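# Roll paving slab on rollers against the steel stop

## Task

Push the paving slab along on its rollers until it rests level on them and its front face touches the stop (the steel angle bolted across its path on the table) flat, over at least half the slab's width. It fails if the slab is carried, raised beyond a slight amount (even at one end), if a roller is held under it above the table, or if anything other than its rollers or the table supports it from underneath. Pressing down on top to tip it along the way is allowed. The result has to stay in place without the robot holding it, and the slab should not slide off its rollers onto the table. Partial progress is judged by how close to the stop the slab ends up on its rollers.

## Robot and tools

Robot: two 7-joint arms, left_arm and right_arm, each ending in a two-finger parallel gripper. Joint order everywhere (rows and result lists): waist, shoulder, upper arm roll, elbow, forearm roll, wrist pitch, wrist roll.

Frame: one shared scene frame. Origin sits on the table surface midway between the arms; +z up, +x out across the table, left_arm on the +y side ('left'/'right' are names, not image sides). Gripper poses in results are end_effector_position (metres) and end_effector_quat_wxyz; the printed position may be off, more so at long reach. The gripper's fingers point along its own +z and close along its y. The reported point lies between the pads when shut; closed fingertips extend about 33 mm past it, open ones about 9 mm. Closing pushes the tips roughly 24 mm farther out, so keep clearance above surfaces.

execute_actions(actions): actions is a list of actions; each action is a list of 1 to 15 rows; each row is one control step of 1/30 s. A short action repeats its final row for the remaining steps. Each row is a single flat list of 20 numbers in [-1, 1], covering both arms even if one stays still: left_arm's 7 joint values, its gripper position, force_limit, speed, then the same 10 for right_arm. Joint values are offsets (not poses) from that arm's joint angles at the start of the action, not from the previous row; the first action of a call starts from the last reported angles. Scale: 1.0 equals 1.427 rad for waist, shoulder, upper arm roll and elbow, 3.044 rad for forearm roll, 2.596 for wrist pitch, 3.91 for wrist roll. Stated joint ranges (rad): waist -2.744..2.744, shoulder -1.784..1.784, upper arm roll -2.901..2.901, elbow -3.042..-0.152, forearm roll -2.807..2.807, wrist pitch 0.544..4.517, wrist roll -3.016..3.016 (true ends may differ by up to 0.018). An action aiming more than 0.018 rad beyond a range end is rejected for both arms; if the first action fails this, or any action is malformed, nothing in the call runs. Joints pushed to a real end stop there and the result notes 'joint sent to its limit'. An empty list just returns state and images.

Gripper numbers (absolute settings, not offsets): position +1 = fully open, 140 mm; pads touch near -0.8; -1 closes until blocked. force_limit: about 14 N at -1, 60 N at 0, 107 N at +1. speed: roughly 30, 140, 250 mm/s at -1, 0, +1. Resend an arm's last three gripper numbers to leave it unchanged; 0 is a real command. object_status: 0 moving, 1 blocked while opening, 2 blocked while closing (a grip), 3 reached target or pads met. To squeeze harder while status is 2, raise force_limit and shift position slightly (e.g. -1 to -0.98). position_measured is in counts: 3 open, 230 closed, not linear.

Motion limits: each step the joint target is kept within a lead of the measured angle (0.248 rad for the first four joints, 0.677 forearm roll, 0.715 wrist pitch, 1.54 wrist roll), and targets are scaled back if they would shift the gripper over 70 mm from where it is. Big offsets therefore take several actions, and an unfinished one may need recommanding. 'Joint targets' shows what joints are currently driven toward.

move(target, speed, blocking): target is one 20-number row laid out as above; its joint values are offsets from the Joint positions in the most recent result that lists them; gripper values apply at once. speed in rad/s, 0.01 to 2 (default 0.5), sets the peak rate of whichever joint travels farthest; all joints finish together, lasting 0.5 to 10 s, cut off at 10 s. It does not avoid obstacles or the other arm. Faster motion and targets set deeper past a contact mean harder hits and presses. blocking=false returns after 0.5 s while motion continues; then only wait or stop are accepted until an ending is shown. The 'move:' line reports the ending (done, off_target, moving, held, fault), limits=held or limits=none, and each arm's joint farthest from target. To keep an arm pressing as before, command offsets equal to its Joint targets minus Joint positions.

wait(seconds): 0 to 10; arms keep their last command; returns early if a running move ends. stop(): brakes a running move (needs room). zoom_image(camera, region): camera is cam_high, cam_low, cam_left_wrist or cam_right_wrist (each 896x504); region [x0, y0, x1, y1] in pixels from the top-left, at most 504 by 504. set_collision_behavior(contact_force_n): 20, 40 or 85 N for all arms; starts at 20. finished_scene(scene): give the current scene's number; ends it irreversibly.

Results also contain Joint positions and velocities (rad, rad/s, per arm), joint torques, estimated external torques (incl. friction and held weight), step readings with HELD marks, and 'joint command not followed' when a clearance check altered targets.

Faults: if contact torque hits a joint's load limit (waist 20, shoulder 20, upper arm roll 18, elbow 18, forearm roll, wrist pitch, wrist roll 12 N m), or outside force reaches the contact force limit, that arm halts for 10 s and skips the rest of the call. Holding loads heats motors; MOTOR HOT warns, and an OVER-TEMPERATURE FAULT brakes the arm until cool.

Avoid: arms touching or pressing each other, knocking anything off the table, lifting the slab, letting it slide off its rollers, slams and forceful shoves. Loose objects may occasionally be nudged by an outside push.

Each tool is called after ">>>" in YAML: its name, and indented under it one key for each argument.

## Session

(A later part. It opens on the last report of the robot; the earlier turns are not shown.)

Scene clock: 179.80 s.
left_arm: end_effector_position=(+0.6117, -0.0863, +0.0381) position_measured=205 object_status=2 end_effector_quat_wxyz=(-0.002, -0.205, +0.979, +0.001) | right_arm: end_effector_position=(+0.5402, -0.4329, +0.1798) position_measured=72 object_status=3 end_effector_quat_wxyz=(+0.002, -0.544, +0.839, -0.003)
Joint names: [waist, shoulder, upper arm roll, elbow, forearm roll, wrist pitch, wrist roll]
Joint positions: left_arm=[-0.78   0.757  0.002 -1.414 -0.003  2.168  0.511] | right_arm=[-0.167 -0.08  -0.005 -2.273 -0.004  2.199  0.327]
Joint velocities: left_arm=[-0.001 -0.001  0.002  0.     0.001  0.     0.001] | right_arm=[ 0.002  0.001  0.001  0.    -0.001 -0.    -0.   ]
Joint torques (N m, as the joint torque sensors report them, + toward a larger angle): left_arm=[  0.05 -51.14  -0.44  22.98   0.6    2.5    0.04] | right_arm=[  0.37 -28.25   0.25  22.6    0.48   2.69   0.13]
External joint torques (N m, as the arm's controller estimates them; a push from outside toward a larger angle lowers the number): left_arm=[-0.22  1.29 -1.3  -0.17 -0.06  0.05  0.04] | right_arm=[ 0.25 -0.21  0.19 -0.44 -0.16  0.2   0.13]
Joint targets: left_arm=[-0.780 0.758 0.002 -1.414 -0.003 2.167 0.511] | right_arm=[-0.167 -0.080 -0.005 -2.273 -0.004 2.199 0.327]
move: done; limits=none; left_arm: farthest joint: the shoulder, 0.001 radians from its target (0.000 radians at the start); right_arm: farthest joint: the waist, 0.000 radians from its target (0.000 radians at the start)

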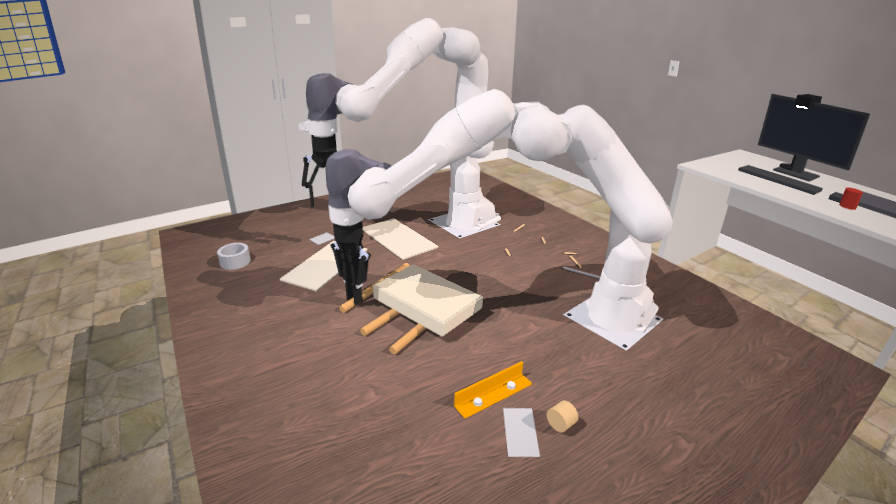

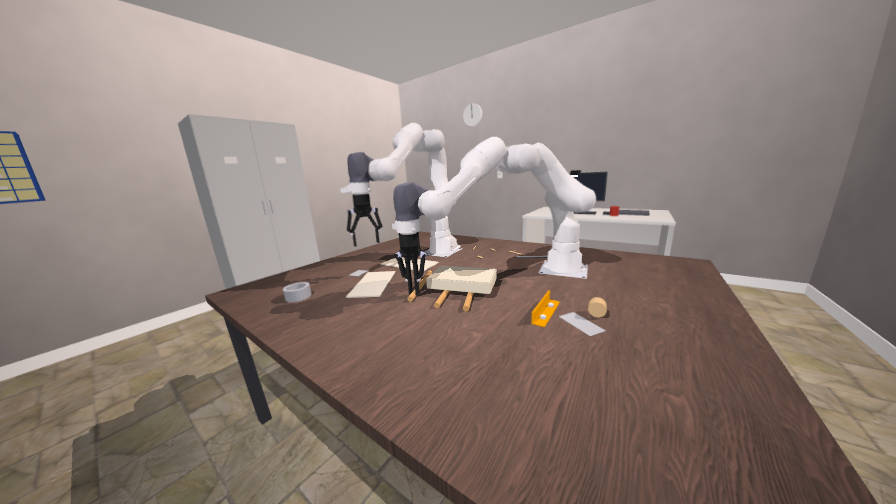

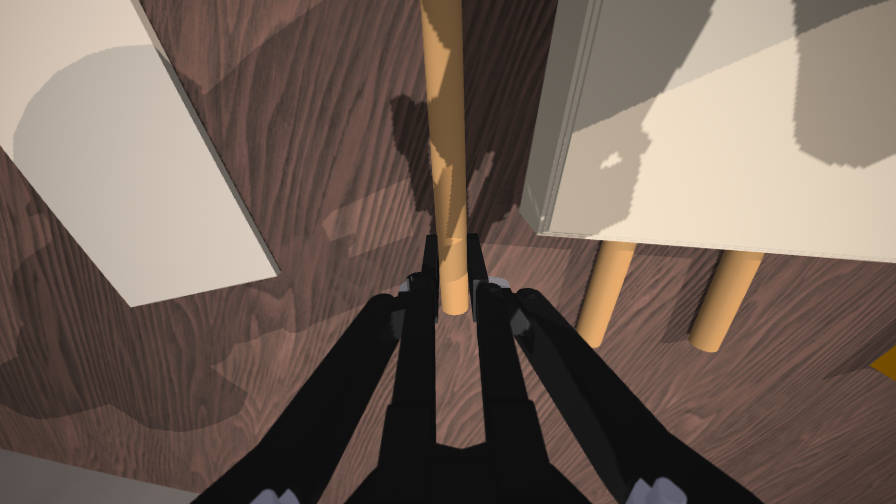

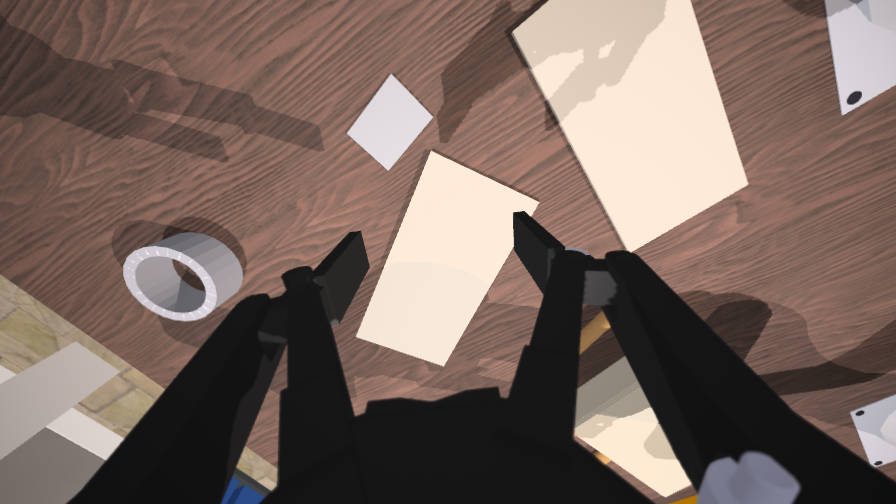

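>>> move:
  target: [0,-0.13,0,0,0,-0.0715,0,-1,0.3,-0.5,0,0,0,0,0,0,0,0.45,0,0]
  speed: 0.25

>>> move:
  target: [0.6,0,0,0,0,0,0.325,-1,0.3,-0.5,0.767,0.06,0,0,0,0.033,0.561,0.45,0,0]
  speed: 0.9

Scene clock: 191.67 s.
left_arm: end_effector_position=(+0.6000, -0.0777, +0.1565) position_measured=205 object_status=2 end_effector_quat_wxyz=(-0.001, -0.205, +0.979, -0.000) | right_arm: end_effector_position=(+0.5402, -0.4329, +0.1798) position_measured=72 object_status=3 end_effector_quat_wxyz=(+0.002, -0.544, +0.839, -0.003)
Joint names: [waist, shoulder, upper arm roll, elbow, forearm roll, wrist pitch, wrist roll]
Joint positions: left_arm=[-0.78   0.571  0.002 -1.414 -0.003  1.984  0.511] | right_arm=[-0.167 -0.08  -0.005 -2.273 -0.004  2.199  0.327]
Joint velocities: left_arm=[-0.     0.001  0.    -0.001 -0.    -0.005 -0.001] | right_arm=[ 0.002 -0.    -0.002  0.002  0.     0.     0.   ]
Joint torques (N m, as the joint torque sensors report them, + toward a larger angle): left_arm=[ -0.44 -47.83  -0.82  23.65   0.68   2.22   0.03] | right_arm=[ -0.13 -27.54  -0.13  22.4    0.58   2.68   0.02]
External joint torques (N m, as the arm's controller estimates them; a push from outside toward a larger angle lowers the number): left_arm=[-0.54  1.5  -1.41 -0.52 -0.04 -0.24  0.03] | right_arm=[-0.17  0.69 -0.11 -0.79 -0.06  0.17  0.02]
Joint targets: left_arm=[-0.780 0.572 0.002 -1.414 -0.003 1.982 0.511] | right_arm=[-0.167 -0.080 -0.005 -2.273 -0.004 2.199 0.327]
move: done; limits=none; left_arm: farthest joint: the wrist pitch, 0.002 radians from its target (0.185 radians at the start); right_arm: farthest joint: the waist, 0.000 radians from its target (0.000 radians at the start)

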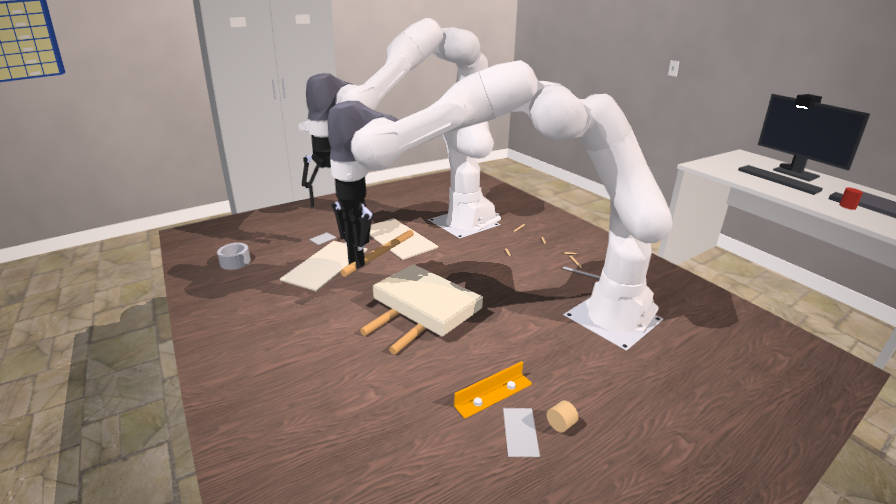

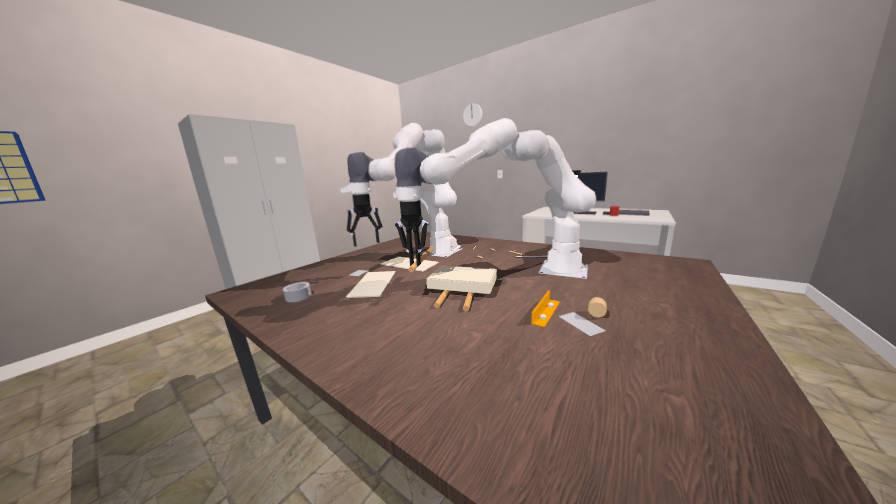

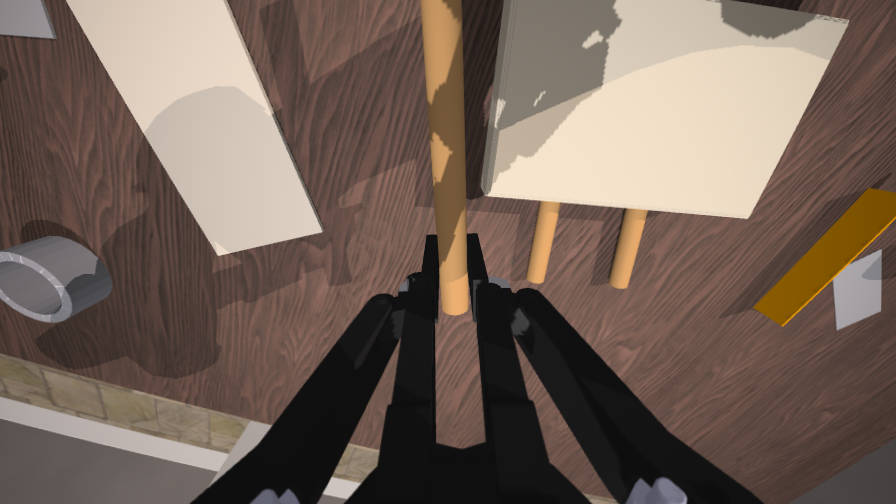

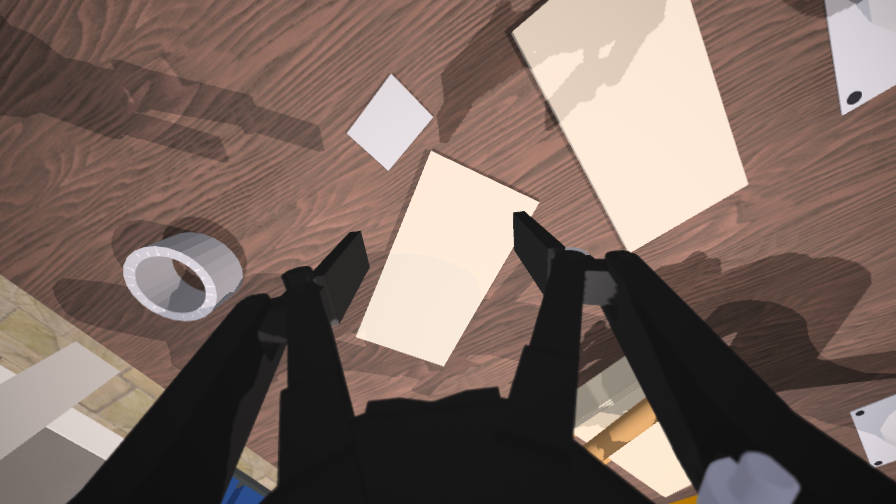

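Scene clock: 195.73 s.
left_arm: end_effector_position=(+0.7294, +0.5023, +0.1565) position_measured=205 object_status=2 end_effector_quat_wxyz=(-0.000, -0.003, +1.000, -0.000) | right_arm: end_effector_position=(+0.3174, +0.0524, +0.1442) position_measured=72 object_status=3 end_effector_quat_wxyz=(+0.003, -0.030, +1.000, +0.002)
Joint names: [waist, shoulder, upper arm roll, elbow, forearm roll, wrist pitch, wrist roll]
Joint positions: left_arm=[ 0.078  0.571  0.004 -1.414 -0.003  1.984  1.777] | right_arm=[ 0.925  0.004 -0.003 -2.273 -0.004  2.283  2.513]
Joint velocities: left_arm=[-0.001 -0.     0.    -0.001 -0.002  0.     0.003] | right_arm=[-0.     0.    -0.001  0.001  0.001 -0.     0.007]
Joint torques (N m, as the joint torque sensors report them, + toward a larger angle): left_arm=[ -1.37 -48.2   -1.52  23.94   0.67   2.57   0.19] | right_arm=[  0.75 -29.37  -1.24  22.22   0.51   2.98   0.51]
External joint torques (N m, as the arm's controller estimates them; a push from outside toward a larger angle lowers the number): left_arm=[-1.18  1.18 -1.96 -0.24 -0.08  0.15  0.19] | right_arm=[ 0.79  0.99 -1.21 -0.2  -0.16  0.53  0.51]
Joint targets: left_arm=[0.076 0.571 0.002 -1.414 -0.003 1.984 1.782] | right_arm=[0.928 0.006 -0.005 -2.273 -0.004 2.285 2.520]
move: done; limits=none; left_arm: farthest joint: the wrist roll, 0.005 radians from its target (1.271 radians at the start); right_arm: farthest joint: the wrist roll, 0.008 radians from its target (2.194 radians at the start)

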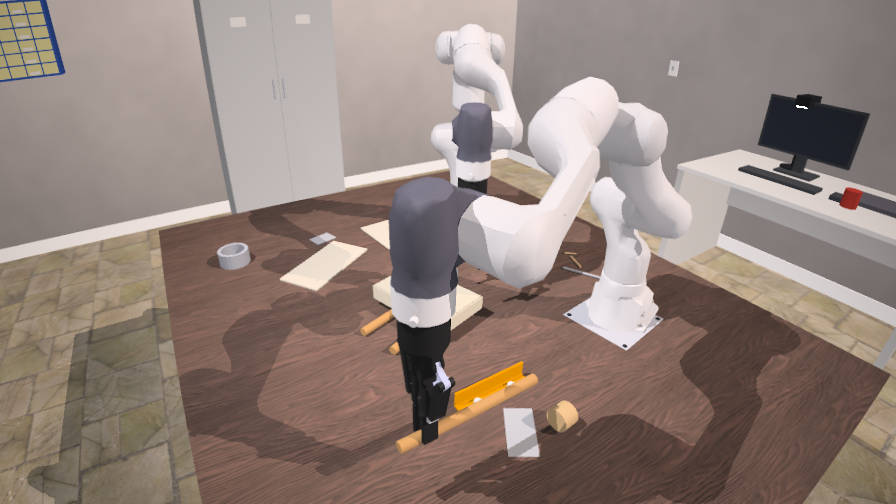

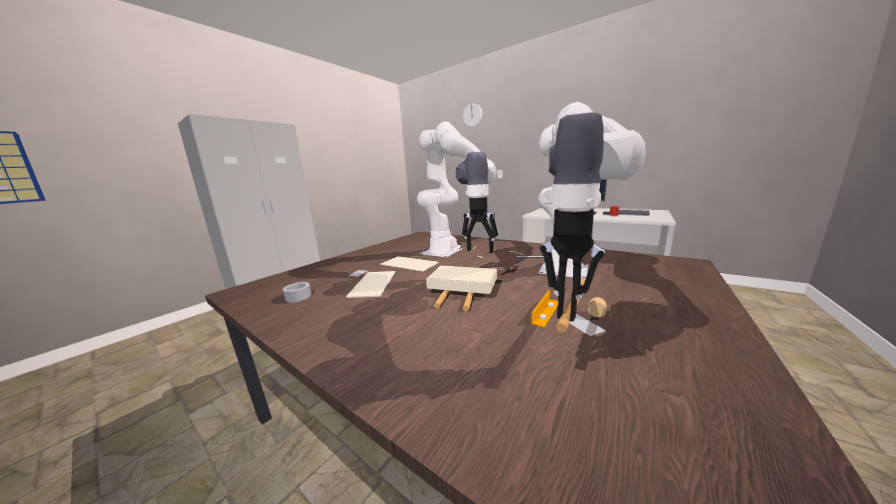

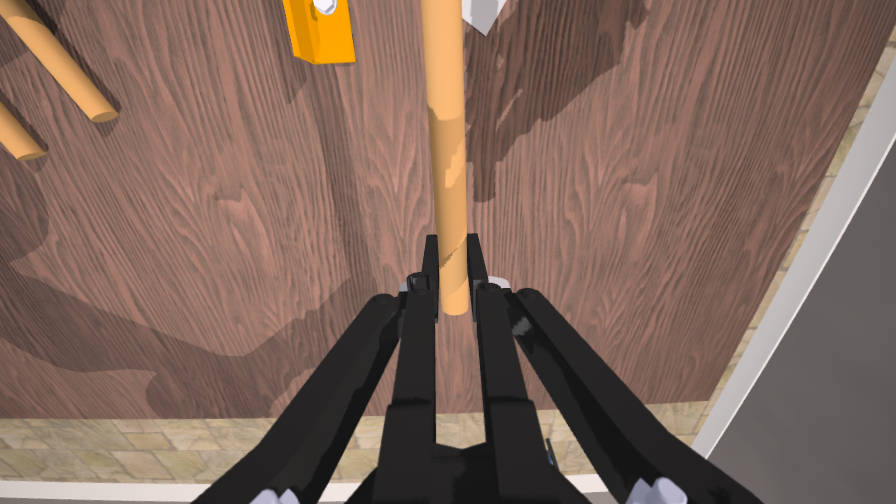

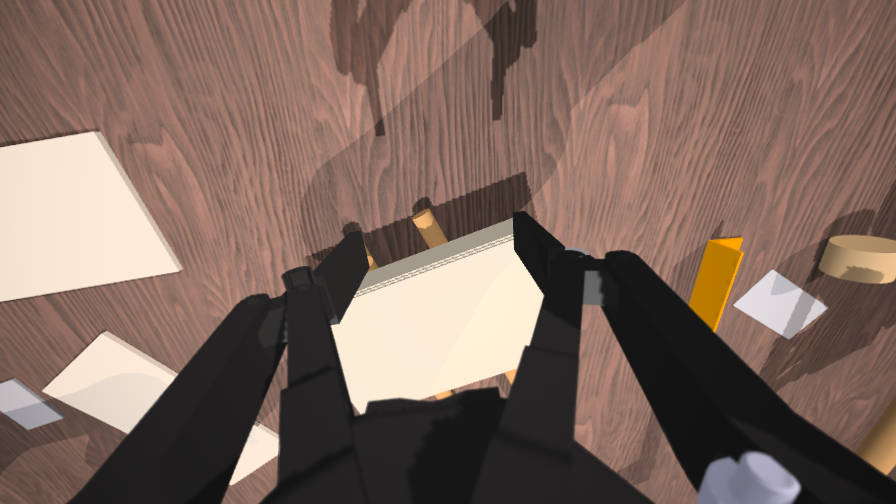

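>>> move:
  target: [0.25,-0.1,0,-0.1,0,0,0.09,-1,0.3,-0.5,0,0.11,0,-0.036,0,0.078,0.002,0.45,0,0]
  speed: 0.4

>>> move:
  target: [0,0,0,0,0,0,0,-1,0.3,-0.5,-0.077,0.0736,0,0.109,0,-0.0197,-0.028,0.45,0,0]
  speed: 0.05

Scene clock: 205.37 s.
left_arm: end_effector_position=(+0.6041, +0.7207, +0.1884) position_measured=205 object_status=2 end_effector_quat_wxyz=(+0.000, -0.010, +1.000, -0.000) | right_arm: end_effector_position=(+0.3178, +0.0532, +0.0602) position_measured=72 object_status=3 end_effector_quat_wxyz=(+0.001, -0.029, +1.000, -0.001)
Joint names: [waist, shoulder, upper arm roll, elbow, forearm roll, wrist pitch, wrist roll]
Joint positions: left_arm=[ 0.436  0.43   0.006 -1.554 -0.003  1.985  2.123] | right_arm=[ 0.925  0.16  -0.003 -2.323 -0.004  2.483  2.514]
Joint velocities: left_arm=[ 0.001  0.001  0.001 -0.001 -0.001  0.     0.007] | right_arm=[ 0.001 -0.     0.001  0.001  0.001 -0.001 -0.001]
Joint torques (N m, as the joint torque sensors report them, + toward a larger angle): left_arm=[ -1.4  -45.56  -1.83  22.56   0.76   2.41   0.23] | right_arm=[ -0.42 -32.41   0.31  18.73   0.41   2.93   0.41]
External joint torques (N m, as the arm's controller estimates them; a push from outside toward a larger angle lowers the number): left_arm=[-1.52 -0.16 -2.41 -1.49 -0.03  0.01  0.23] | right_arm=[-0.57  0.74  0.02 -1.25 -0.12  0.52  0.41]
Joint targets: left_arm=[0.434 0.429 0.004 -1.557 -0.003 1.984 2.129] | right_arm=[0.925 0.161 -0.003 -2.324 -0.004 2.486 2.520]
move: done; limits=none; left_arm: farthest joint: the wrist roll, 0.006 radians from its target (0.351 radians at the start); right_arm: farthest joint: the wrist roll, 0.006 radians from its target (0.006 radians at the start)

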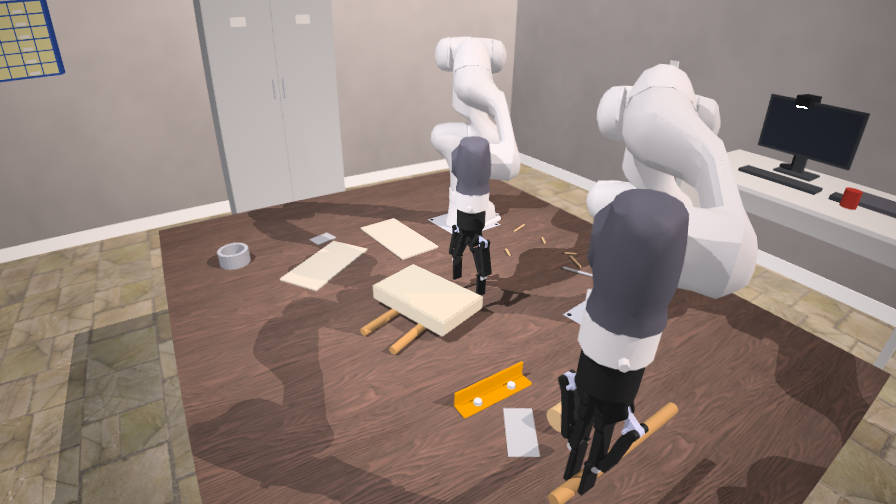

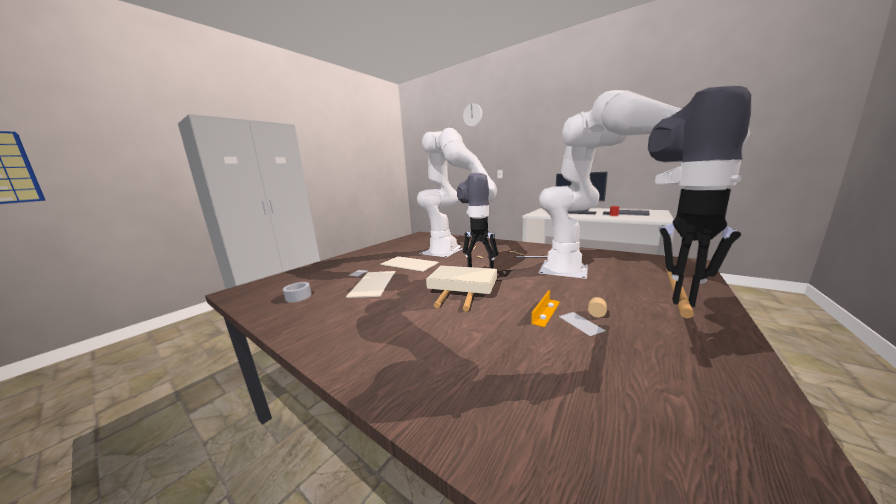

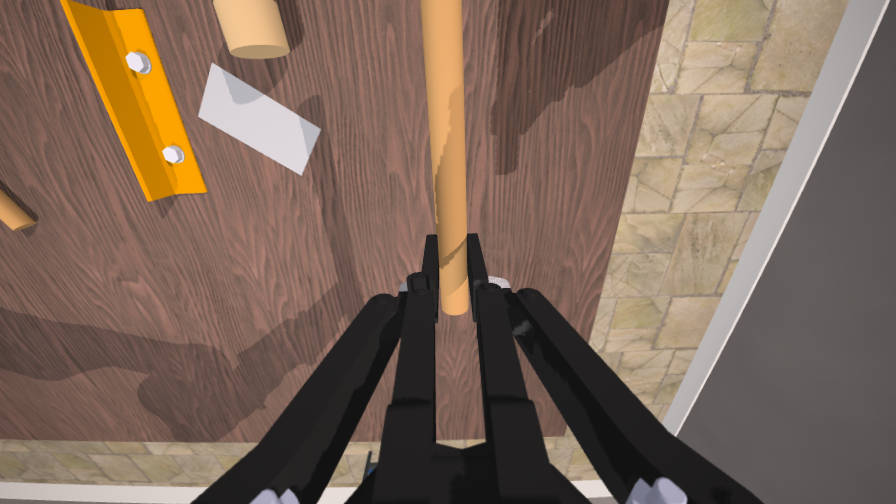

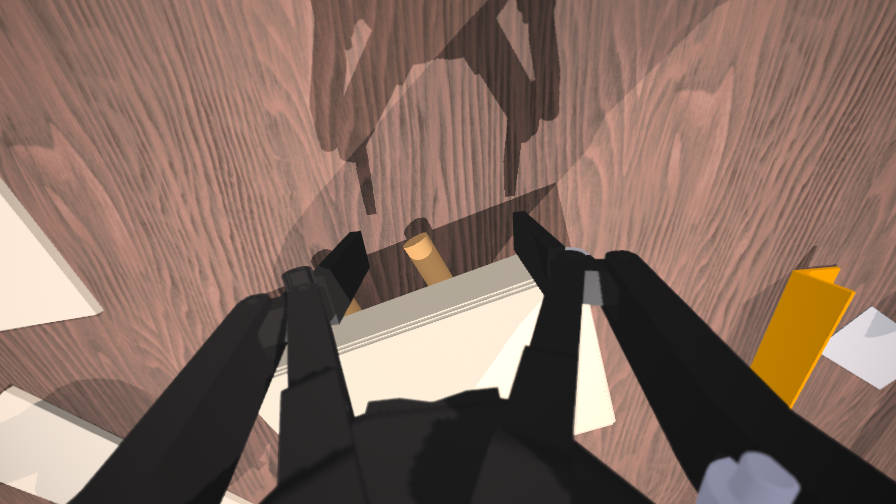

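Scene clock: 208.80 s.
left_arm: end_effector_position=(+0.6041, +0.7207, +0.1884) position_measured=205 object_status=2 end_effector_quat_wxyz=(+0.000, -0.010, +1.000, -0.000) | right_arm: end_effector_position=(+0.3779, +0.0541, +0.0596) position_measured=72 object_status=3 end_effector_quat_wxyz=(-0.005, -0.032, +0.999, -0.006)
Joint names: [waist, shoulder, upper arm roll, elbow, forearm roll, wrist pitch, wrist roll]
Joint positions: left_arm=[ 0.436  0.43   0.006 -1.554 -0.003  1.985  2.123] | right_arm=[ 0.827  0.259  0.004 -2.174 -0.002  2.416  2.415]
Joint velocities: left_arm=[-0.001  0.001 -0.    -0.    -0.002 -0.    -0.   ] | right_arm=[-0.001  0.001  0.002  0.002  0.001 -0.003 -0.001]
Joint torques (N m, as the joint torque sensors report them, + toward a larger angle): left_arm=[ -0.6  -44.48  -1.25  24.01   0.71   2.51   0.06] | right_arm=[ -6.86 -33.06  -4.37  24.28  -0.18   5.17  -0.48]
External joint torques (N m, as the arm's controller estimates them; a push from outside toward a larger angle lowers the number): left_arm=[-0.42  1.05 -1.58 -0.1  -0.06  0.11  0.06] | right_arm=[-6.89  3.85 -4.69  3.71 -0.74  2.8  -0.48]
Joint targets: left_arm=[0.436 0.430 0.006 -1.554 -0.003 1.985 2.123] | right_arm=[0.815 0.265 -0.003 -2.167 -0.004 2.432 2.405]
move: off_target (right_arm); limits=none; left_arm: farthest joint: the waist, 0.000 radians from its target (0.000 radians at the start); right_arm: farthest joint: the wrist pitch, 0.016 radians from its target (0.052 radians at the start)

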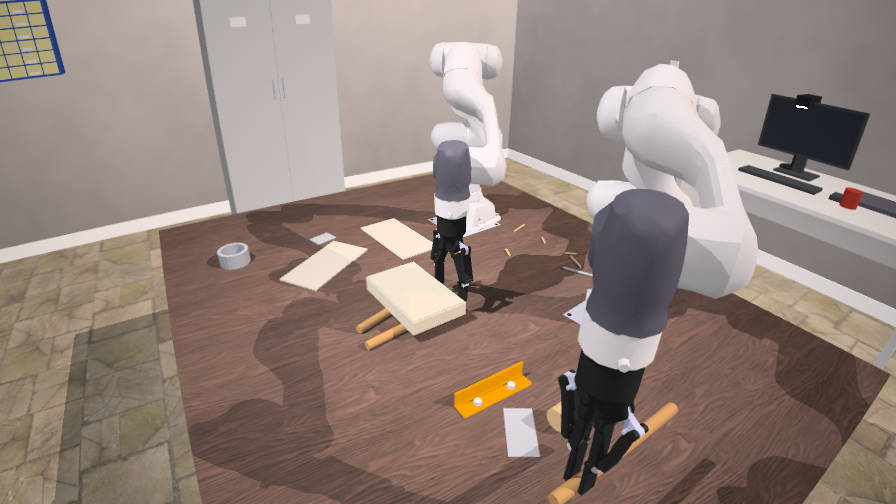

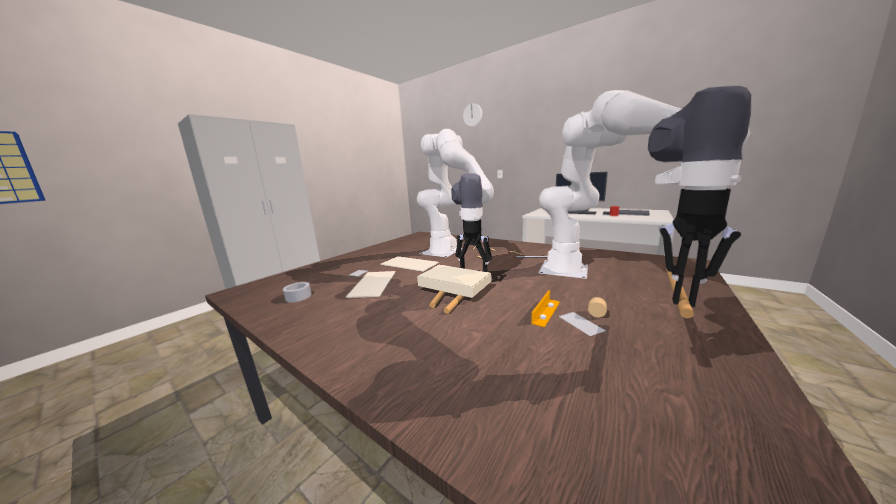

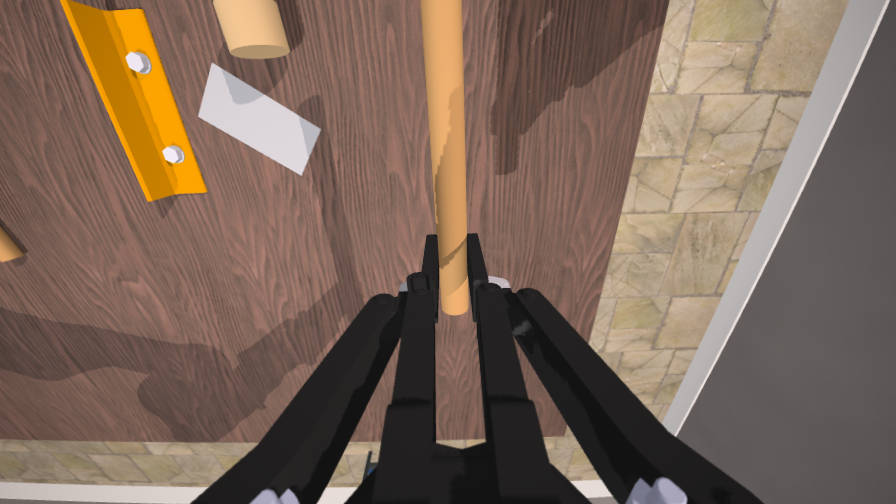

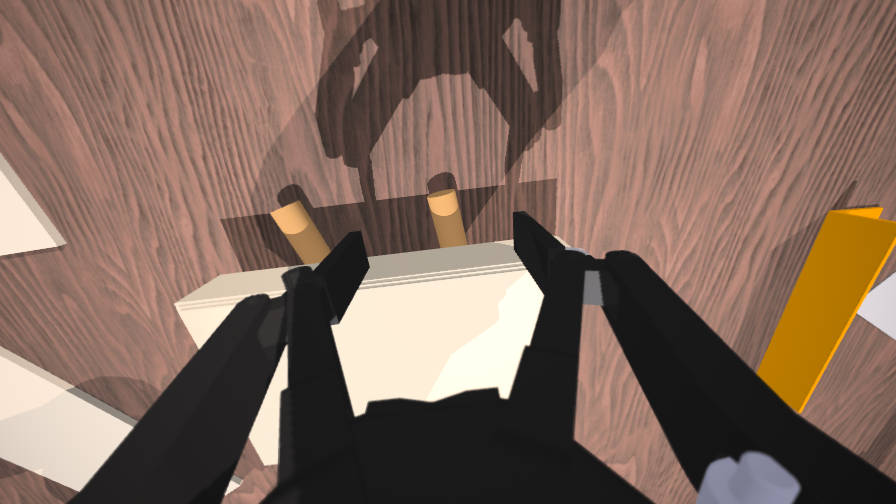

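>>> move:
  target: [0,0,0,0,0,0,0,-1,0.3,-0.5,0.03,-0.14,-0.005,0,0,-0.07,0,0.45,0,0]
  speed: 0.3

>>> move:
  target: [-0.603,-0.105,0,-0.317,0,0.116,-0.2146,-1,0.3,-0.5,-0.325,-0.122,0,-0.179,0,0.031,-0.508,0.45,0,0]
  speed: 1.0

Scene clock: 224.20 s.
left_arm: end_effector_position=(+0.6041, +0.7207, +0.1884) position_measured=205 object_status=2 end_effector_quat_wxyz=(+0.000, -0.010, +1.000, -0.000) | right_arm: end_effector_position=(+0.3555, +0.0560, +0.1542) position_measured=72 object_status=3 end_effector_quat_wxyz=(+0.002, -0.049, +0.999, +0.001)
Joint names: [waist, shoulder, upper arm roll, elbow, forearm roll, wrist pitch, wrist roll]
Joint positions: left_arm=[ 0.436  0.43   0.006 -1.554 -0.003  1.985  2.123] | right_arm=[ 0.867  0.06  -0.001 -2.173 -0.001  2.237  2.415]
Joint velocities: left_arm=[ 0.     0.001  0.     0.001  0.001 -0.     0.001] | right_arm=[-0.    -0.     0.001  0.001  0.001 -0.004  0.001]
Joint torques (N m, as the joint torque sensors report them, + toward a larger angle): left_arm=[ -0.54 -44.38  -0.43  24.09   0.83   2.38   0.07] | right_arm=[  1.31 -32.44  -1.39  22.5    0.47   2.36   0.01]
External joint torques (N m, as the arm's controller estimates them; a push from outside toward a larger angle lowers the number): left_arm=[-0.56  1.11 -0.93 -0.01  0.05 -0.04  0.07] | right_arm=[ 1.27  0.16 -1.49 -0.26 -0.22 -0.07  0.01]
Joint targets: left_arm=[0.436 0.430 0.006 -1.554 -0.003 1.985 2.123] | right_arm=[0.870 0.059 -0.003 -2.174 -0.002 2.234 2.415]
move: done; limits=none; left_arm: farthest joint: the waist, 0.000 radians from its target (0.000 radians at the start); right_arm: farthest joint: the waist, 0.003 radians from its target (0.043 radians at the start)

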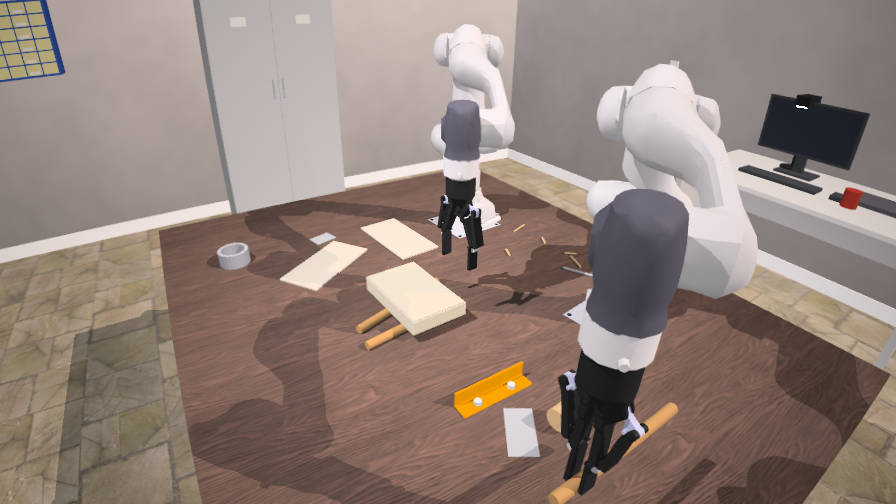

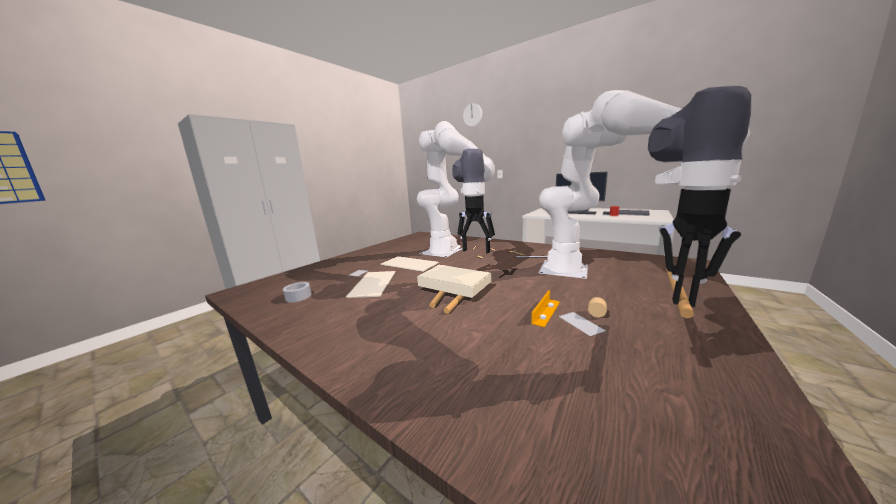

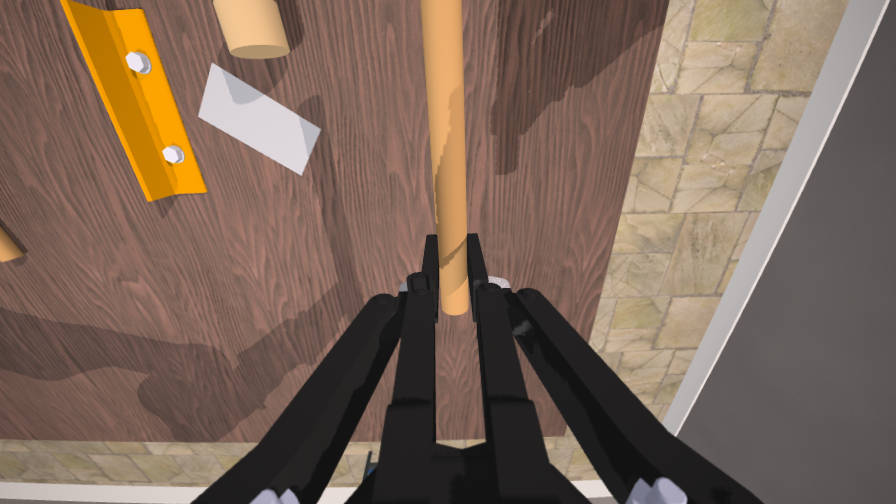

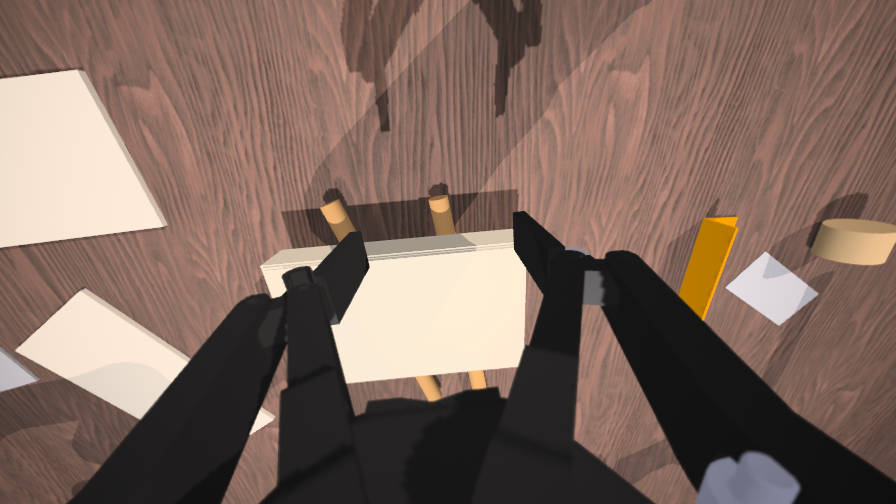

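Scene clock: 227.87 s.
left_arm: end_effector_position=(+0.6056, +0.1819, +0.1050) position_measured=205 object_status=2 end_effector_quat_wxyz=(-0.001, +0.003, +1.000, -0.000) | right_arm: end_effector_position=(+0.4553, -0.1648, +0.1387) position_measured=72 object_status=3 end_effector_quat_wxyz=(-0.000, +0.723, -0.691, +0.001)
Joint names: [waist, shoulder, upper arm roll, elbow, forearm roll, wrist pitch, wrist roll]
Joint positions: left_arm=[-0.424  0.282  0.004 -2.004 -0.003  2.284  1.288] | right_arm=[ 0.406 -0.112 -0.001 -2.426 -0.001  2.315  0.436]
Joint velocities: left_arm=[-0.     0.    -0.    -0.001 -0.    -0.    -0.004] | right_arm=[-0.001 -0.001  0.    -0.    -0.    -0.    -0.006]
Joint torques (N m, as the joint torque sensors report them, + toward a larger angle): left_arm=[ -0.45 -39.47  -0.07  20.48   0.55   2.85  -0.19] | right_arm=[ -1.5  -26.69   0.47  20.83   0.45   2.98  -0.18]
External joint torques (N m, as the arm's controller estimates them; a push from outside toward a larger angle lowers the number): left_arm=[-0.54 -0.08 -0.44 -1.8  -0.06  0.42 -0.19] | right_arm=[-1.4  -0.77  0.67 -1.19 -0.13  0.51 -0.18]
Joint targets: left_arm=[-0.424 0.280 0.006 -2.007 -0.003 2.286 1.284] | right_arm=[0.404 -0.114 -0.001 -2.429 -0.001 2.317 0.429]
move: done; limits=none; left_arm: farthest joint: the wrist roll, 0.005 radians from its target (0.839 radians at the start); right_arm: farthest joint: the wrist roll, 0.008 radians from its target (1.987 radians at the start)

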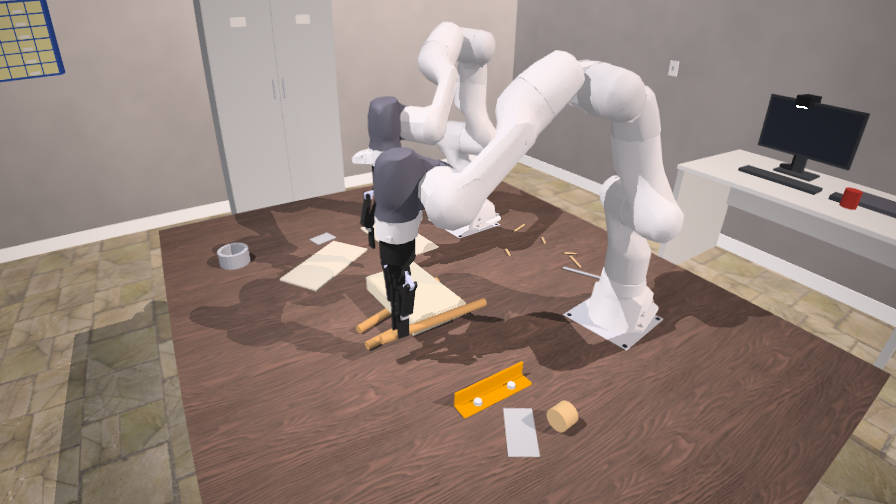

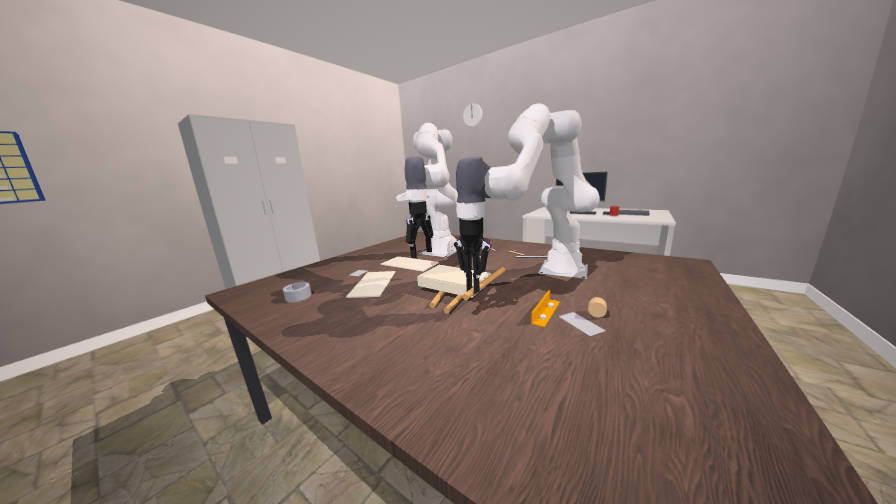

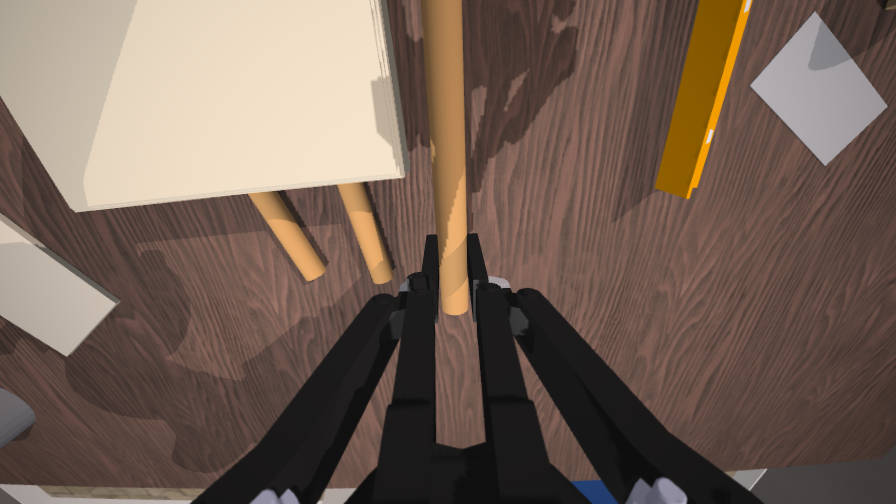

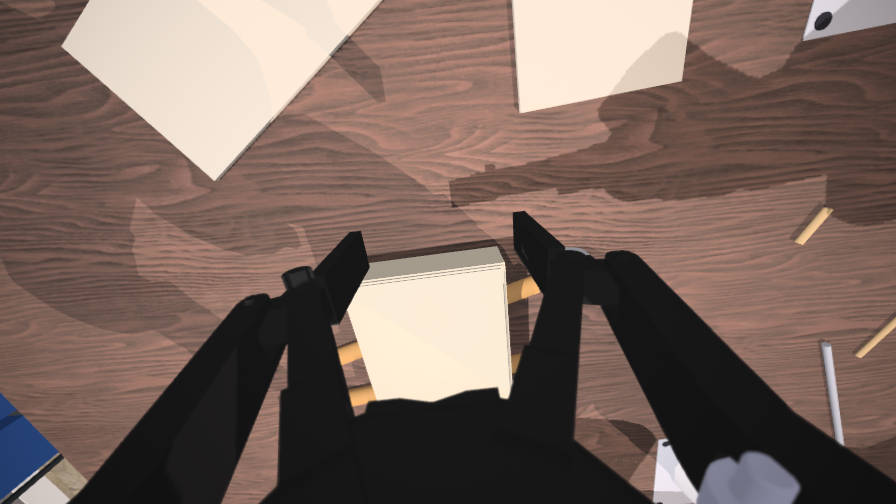

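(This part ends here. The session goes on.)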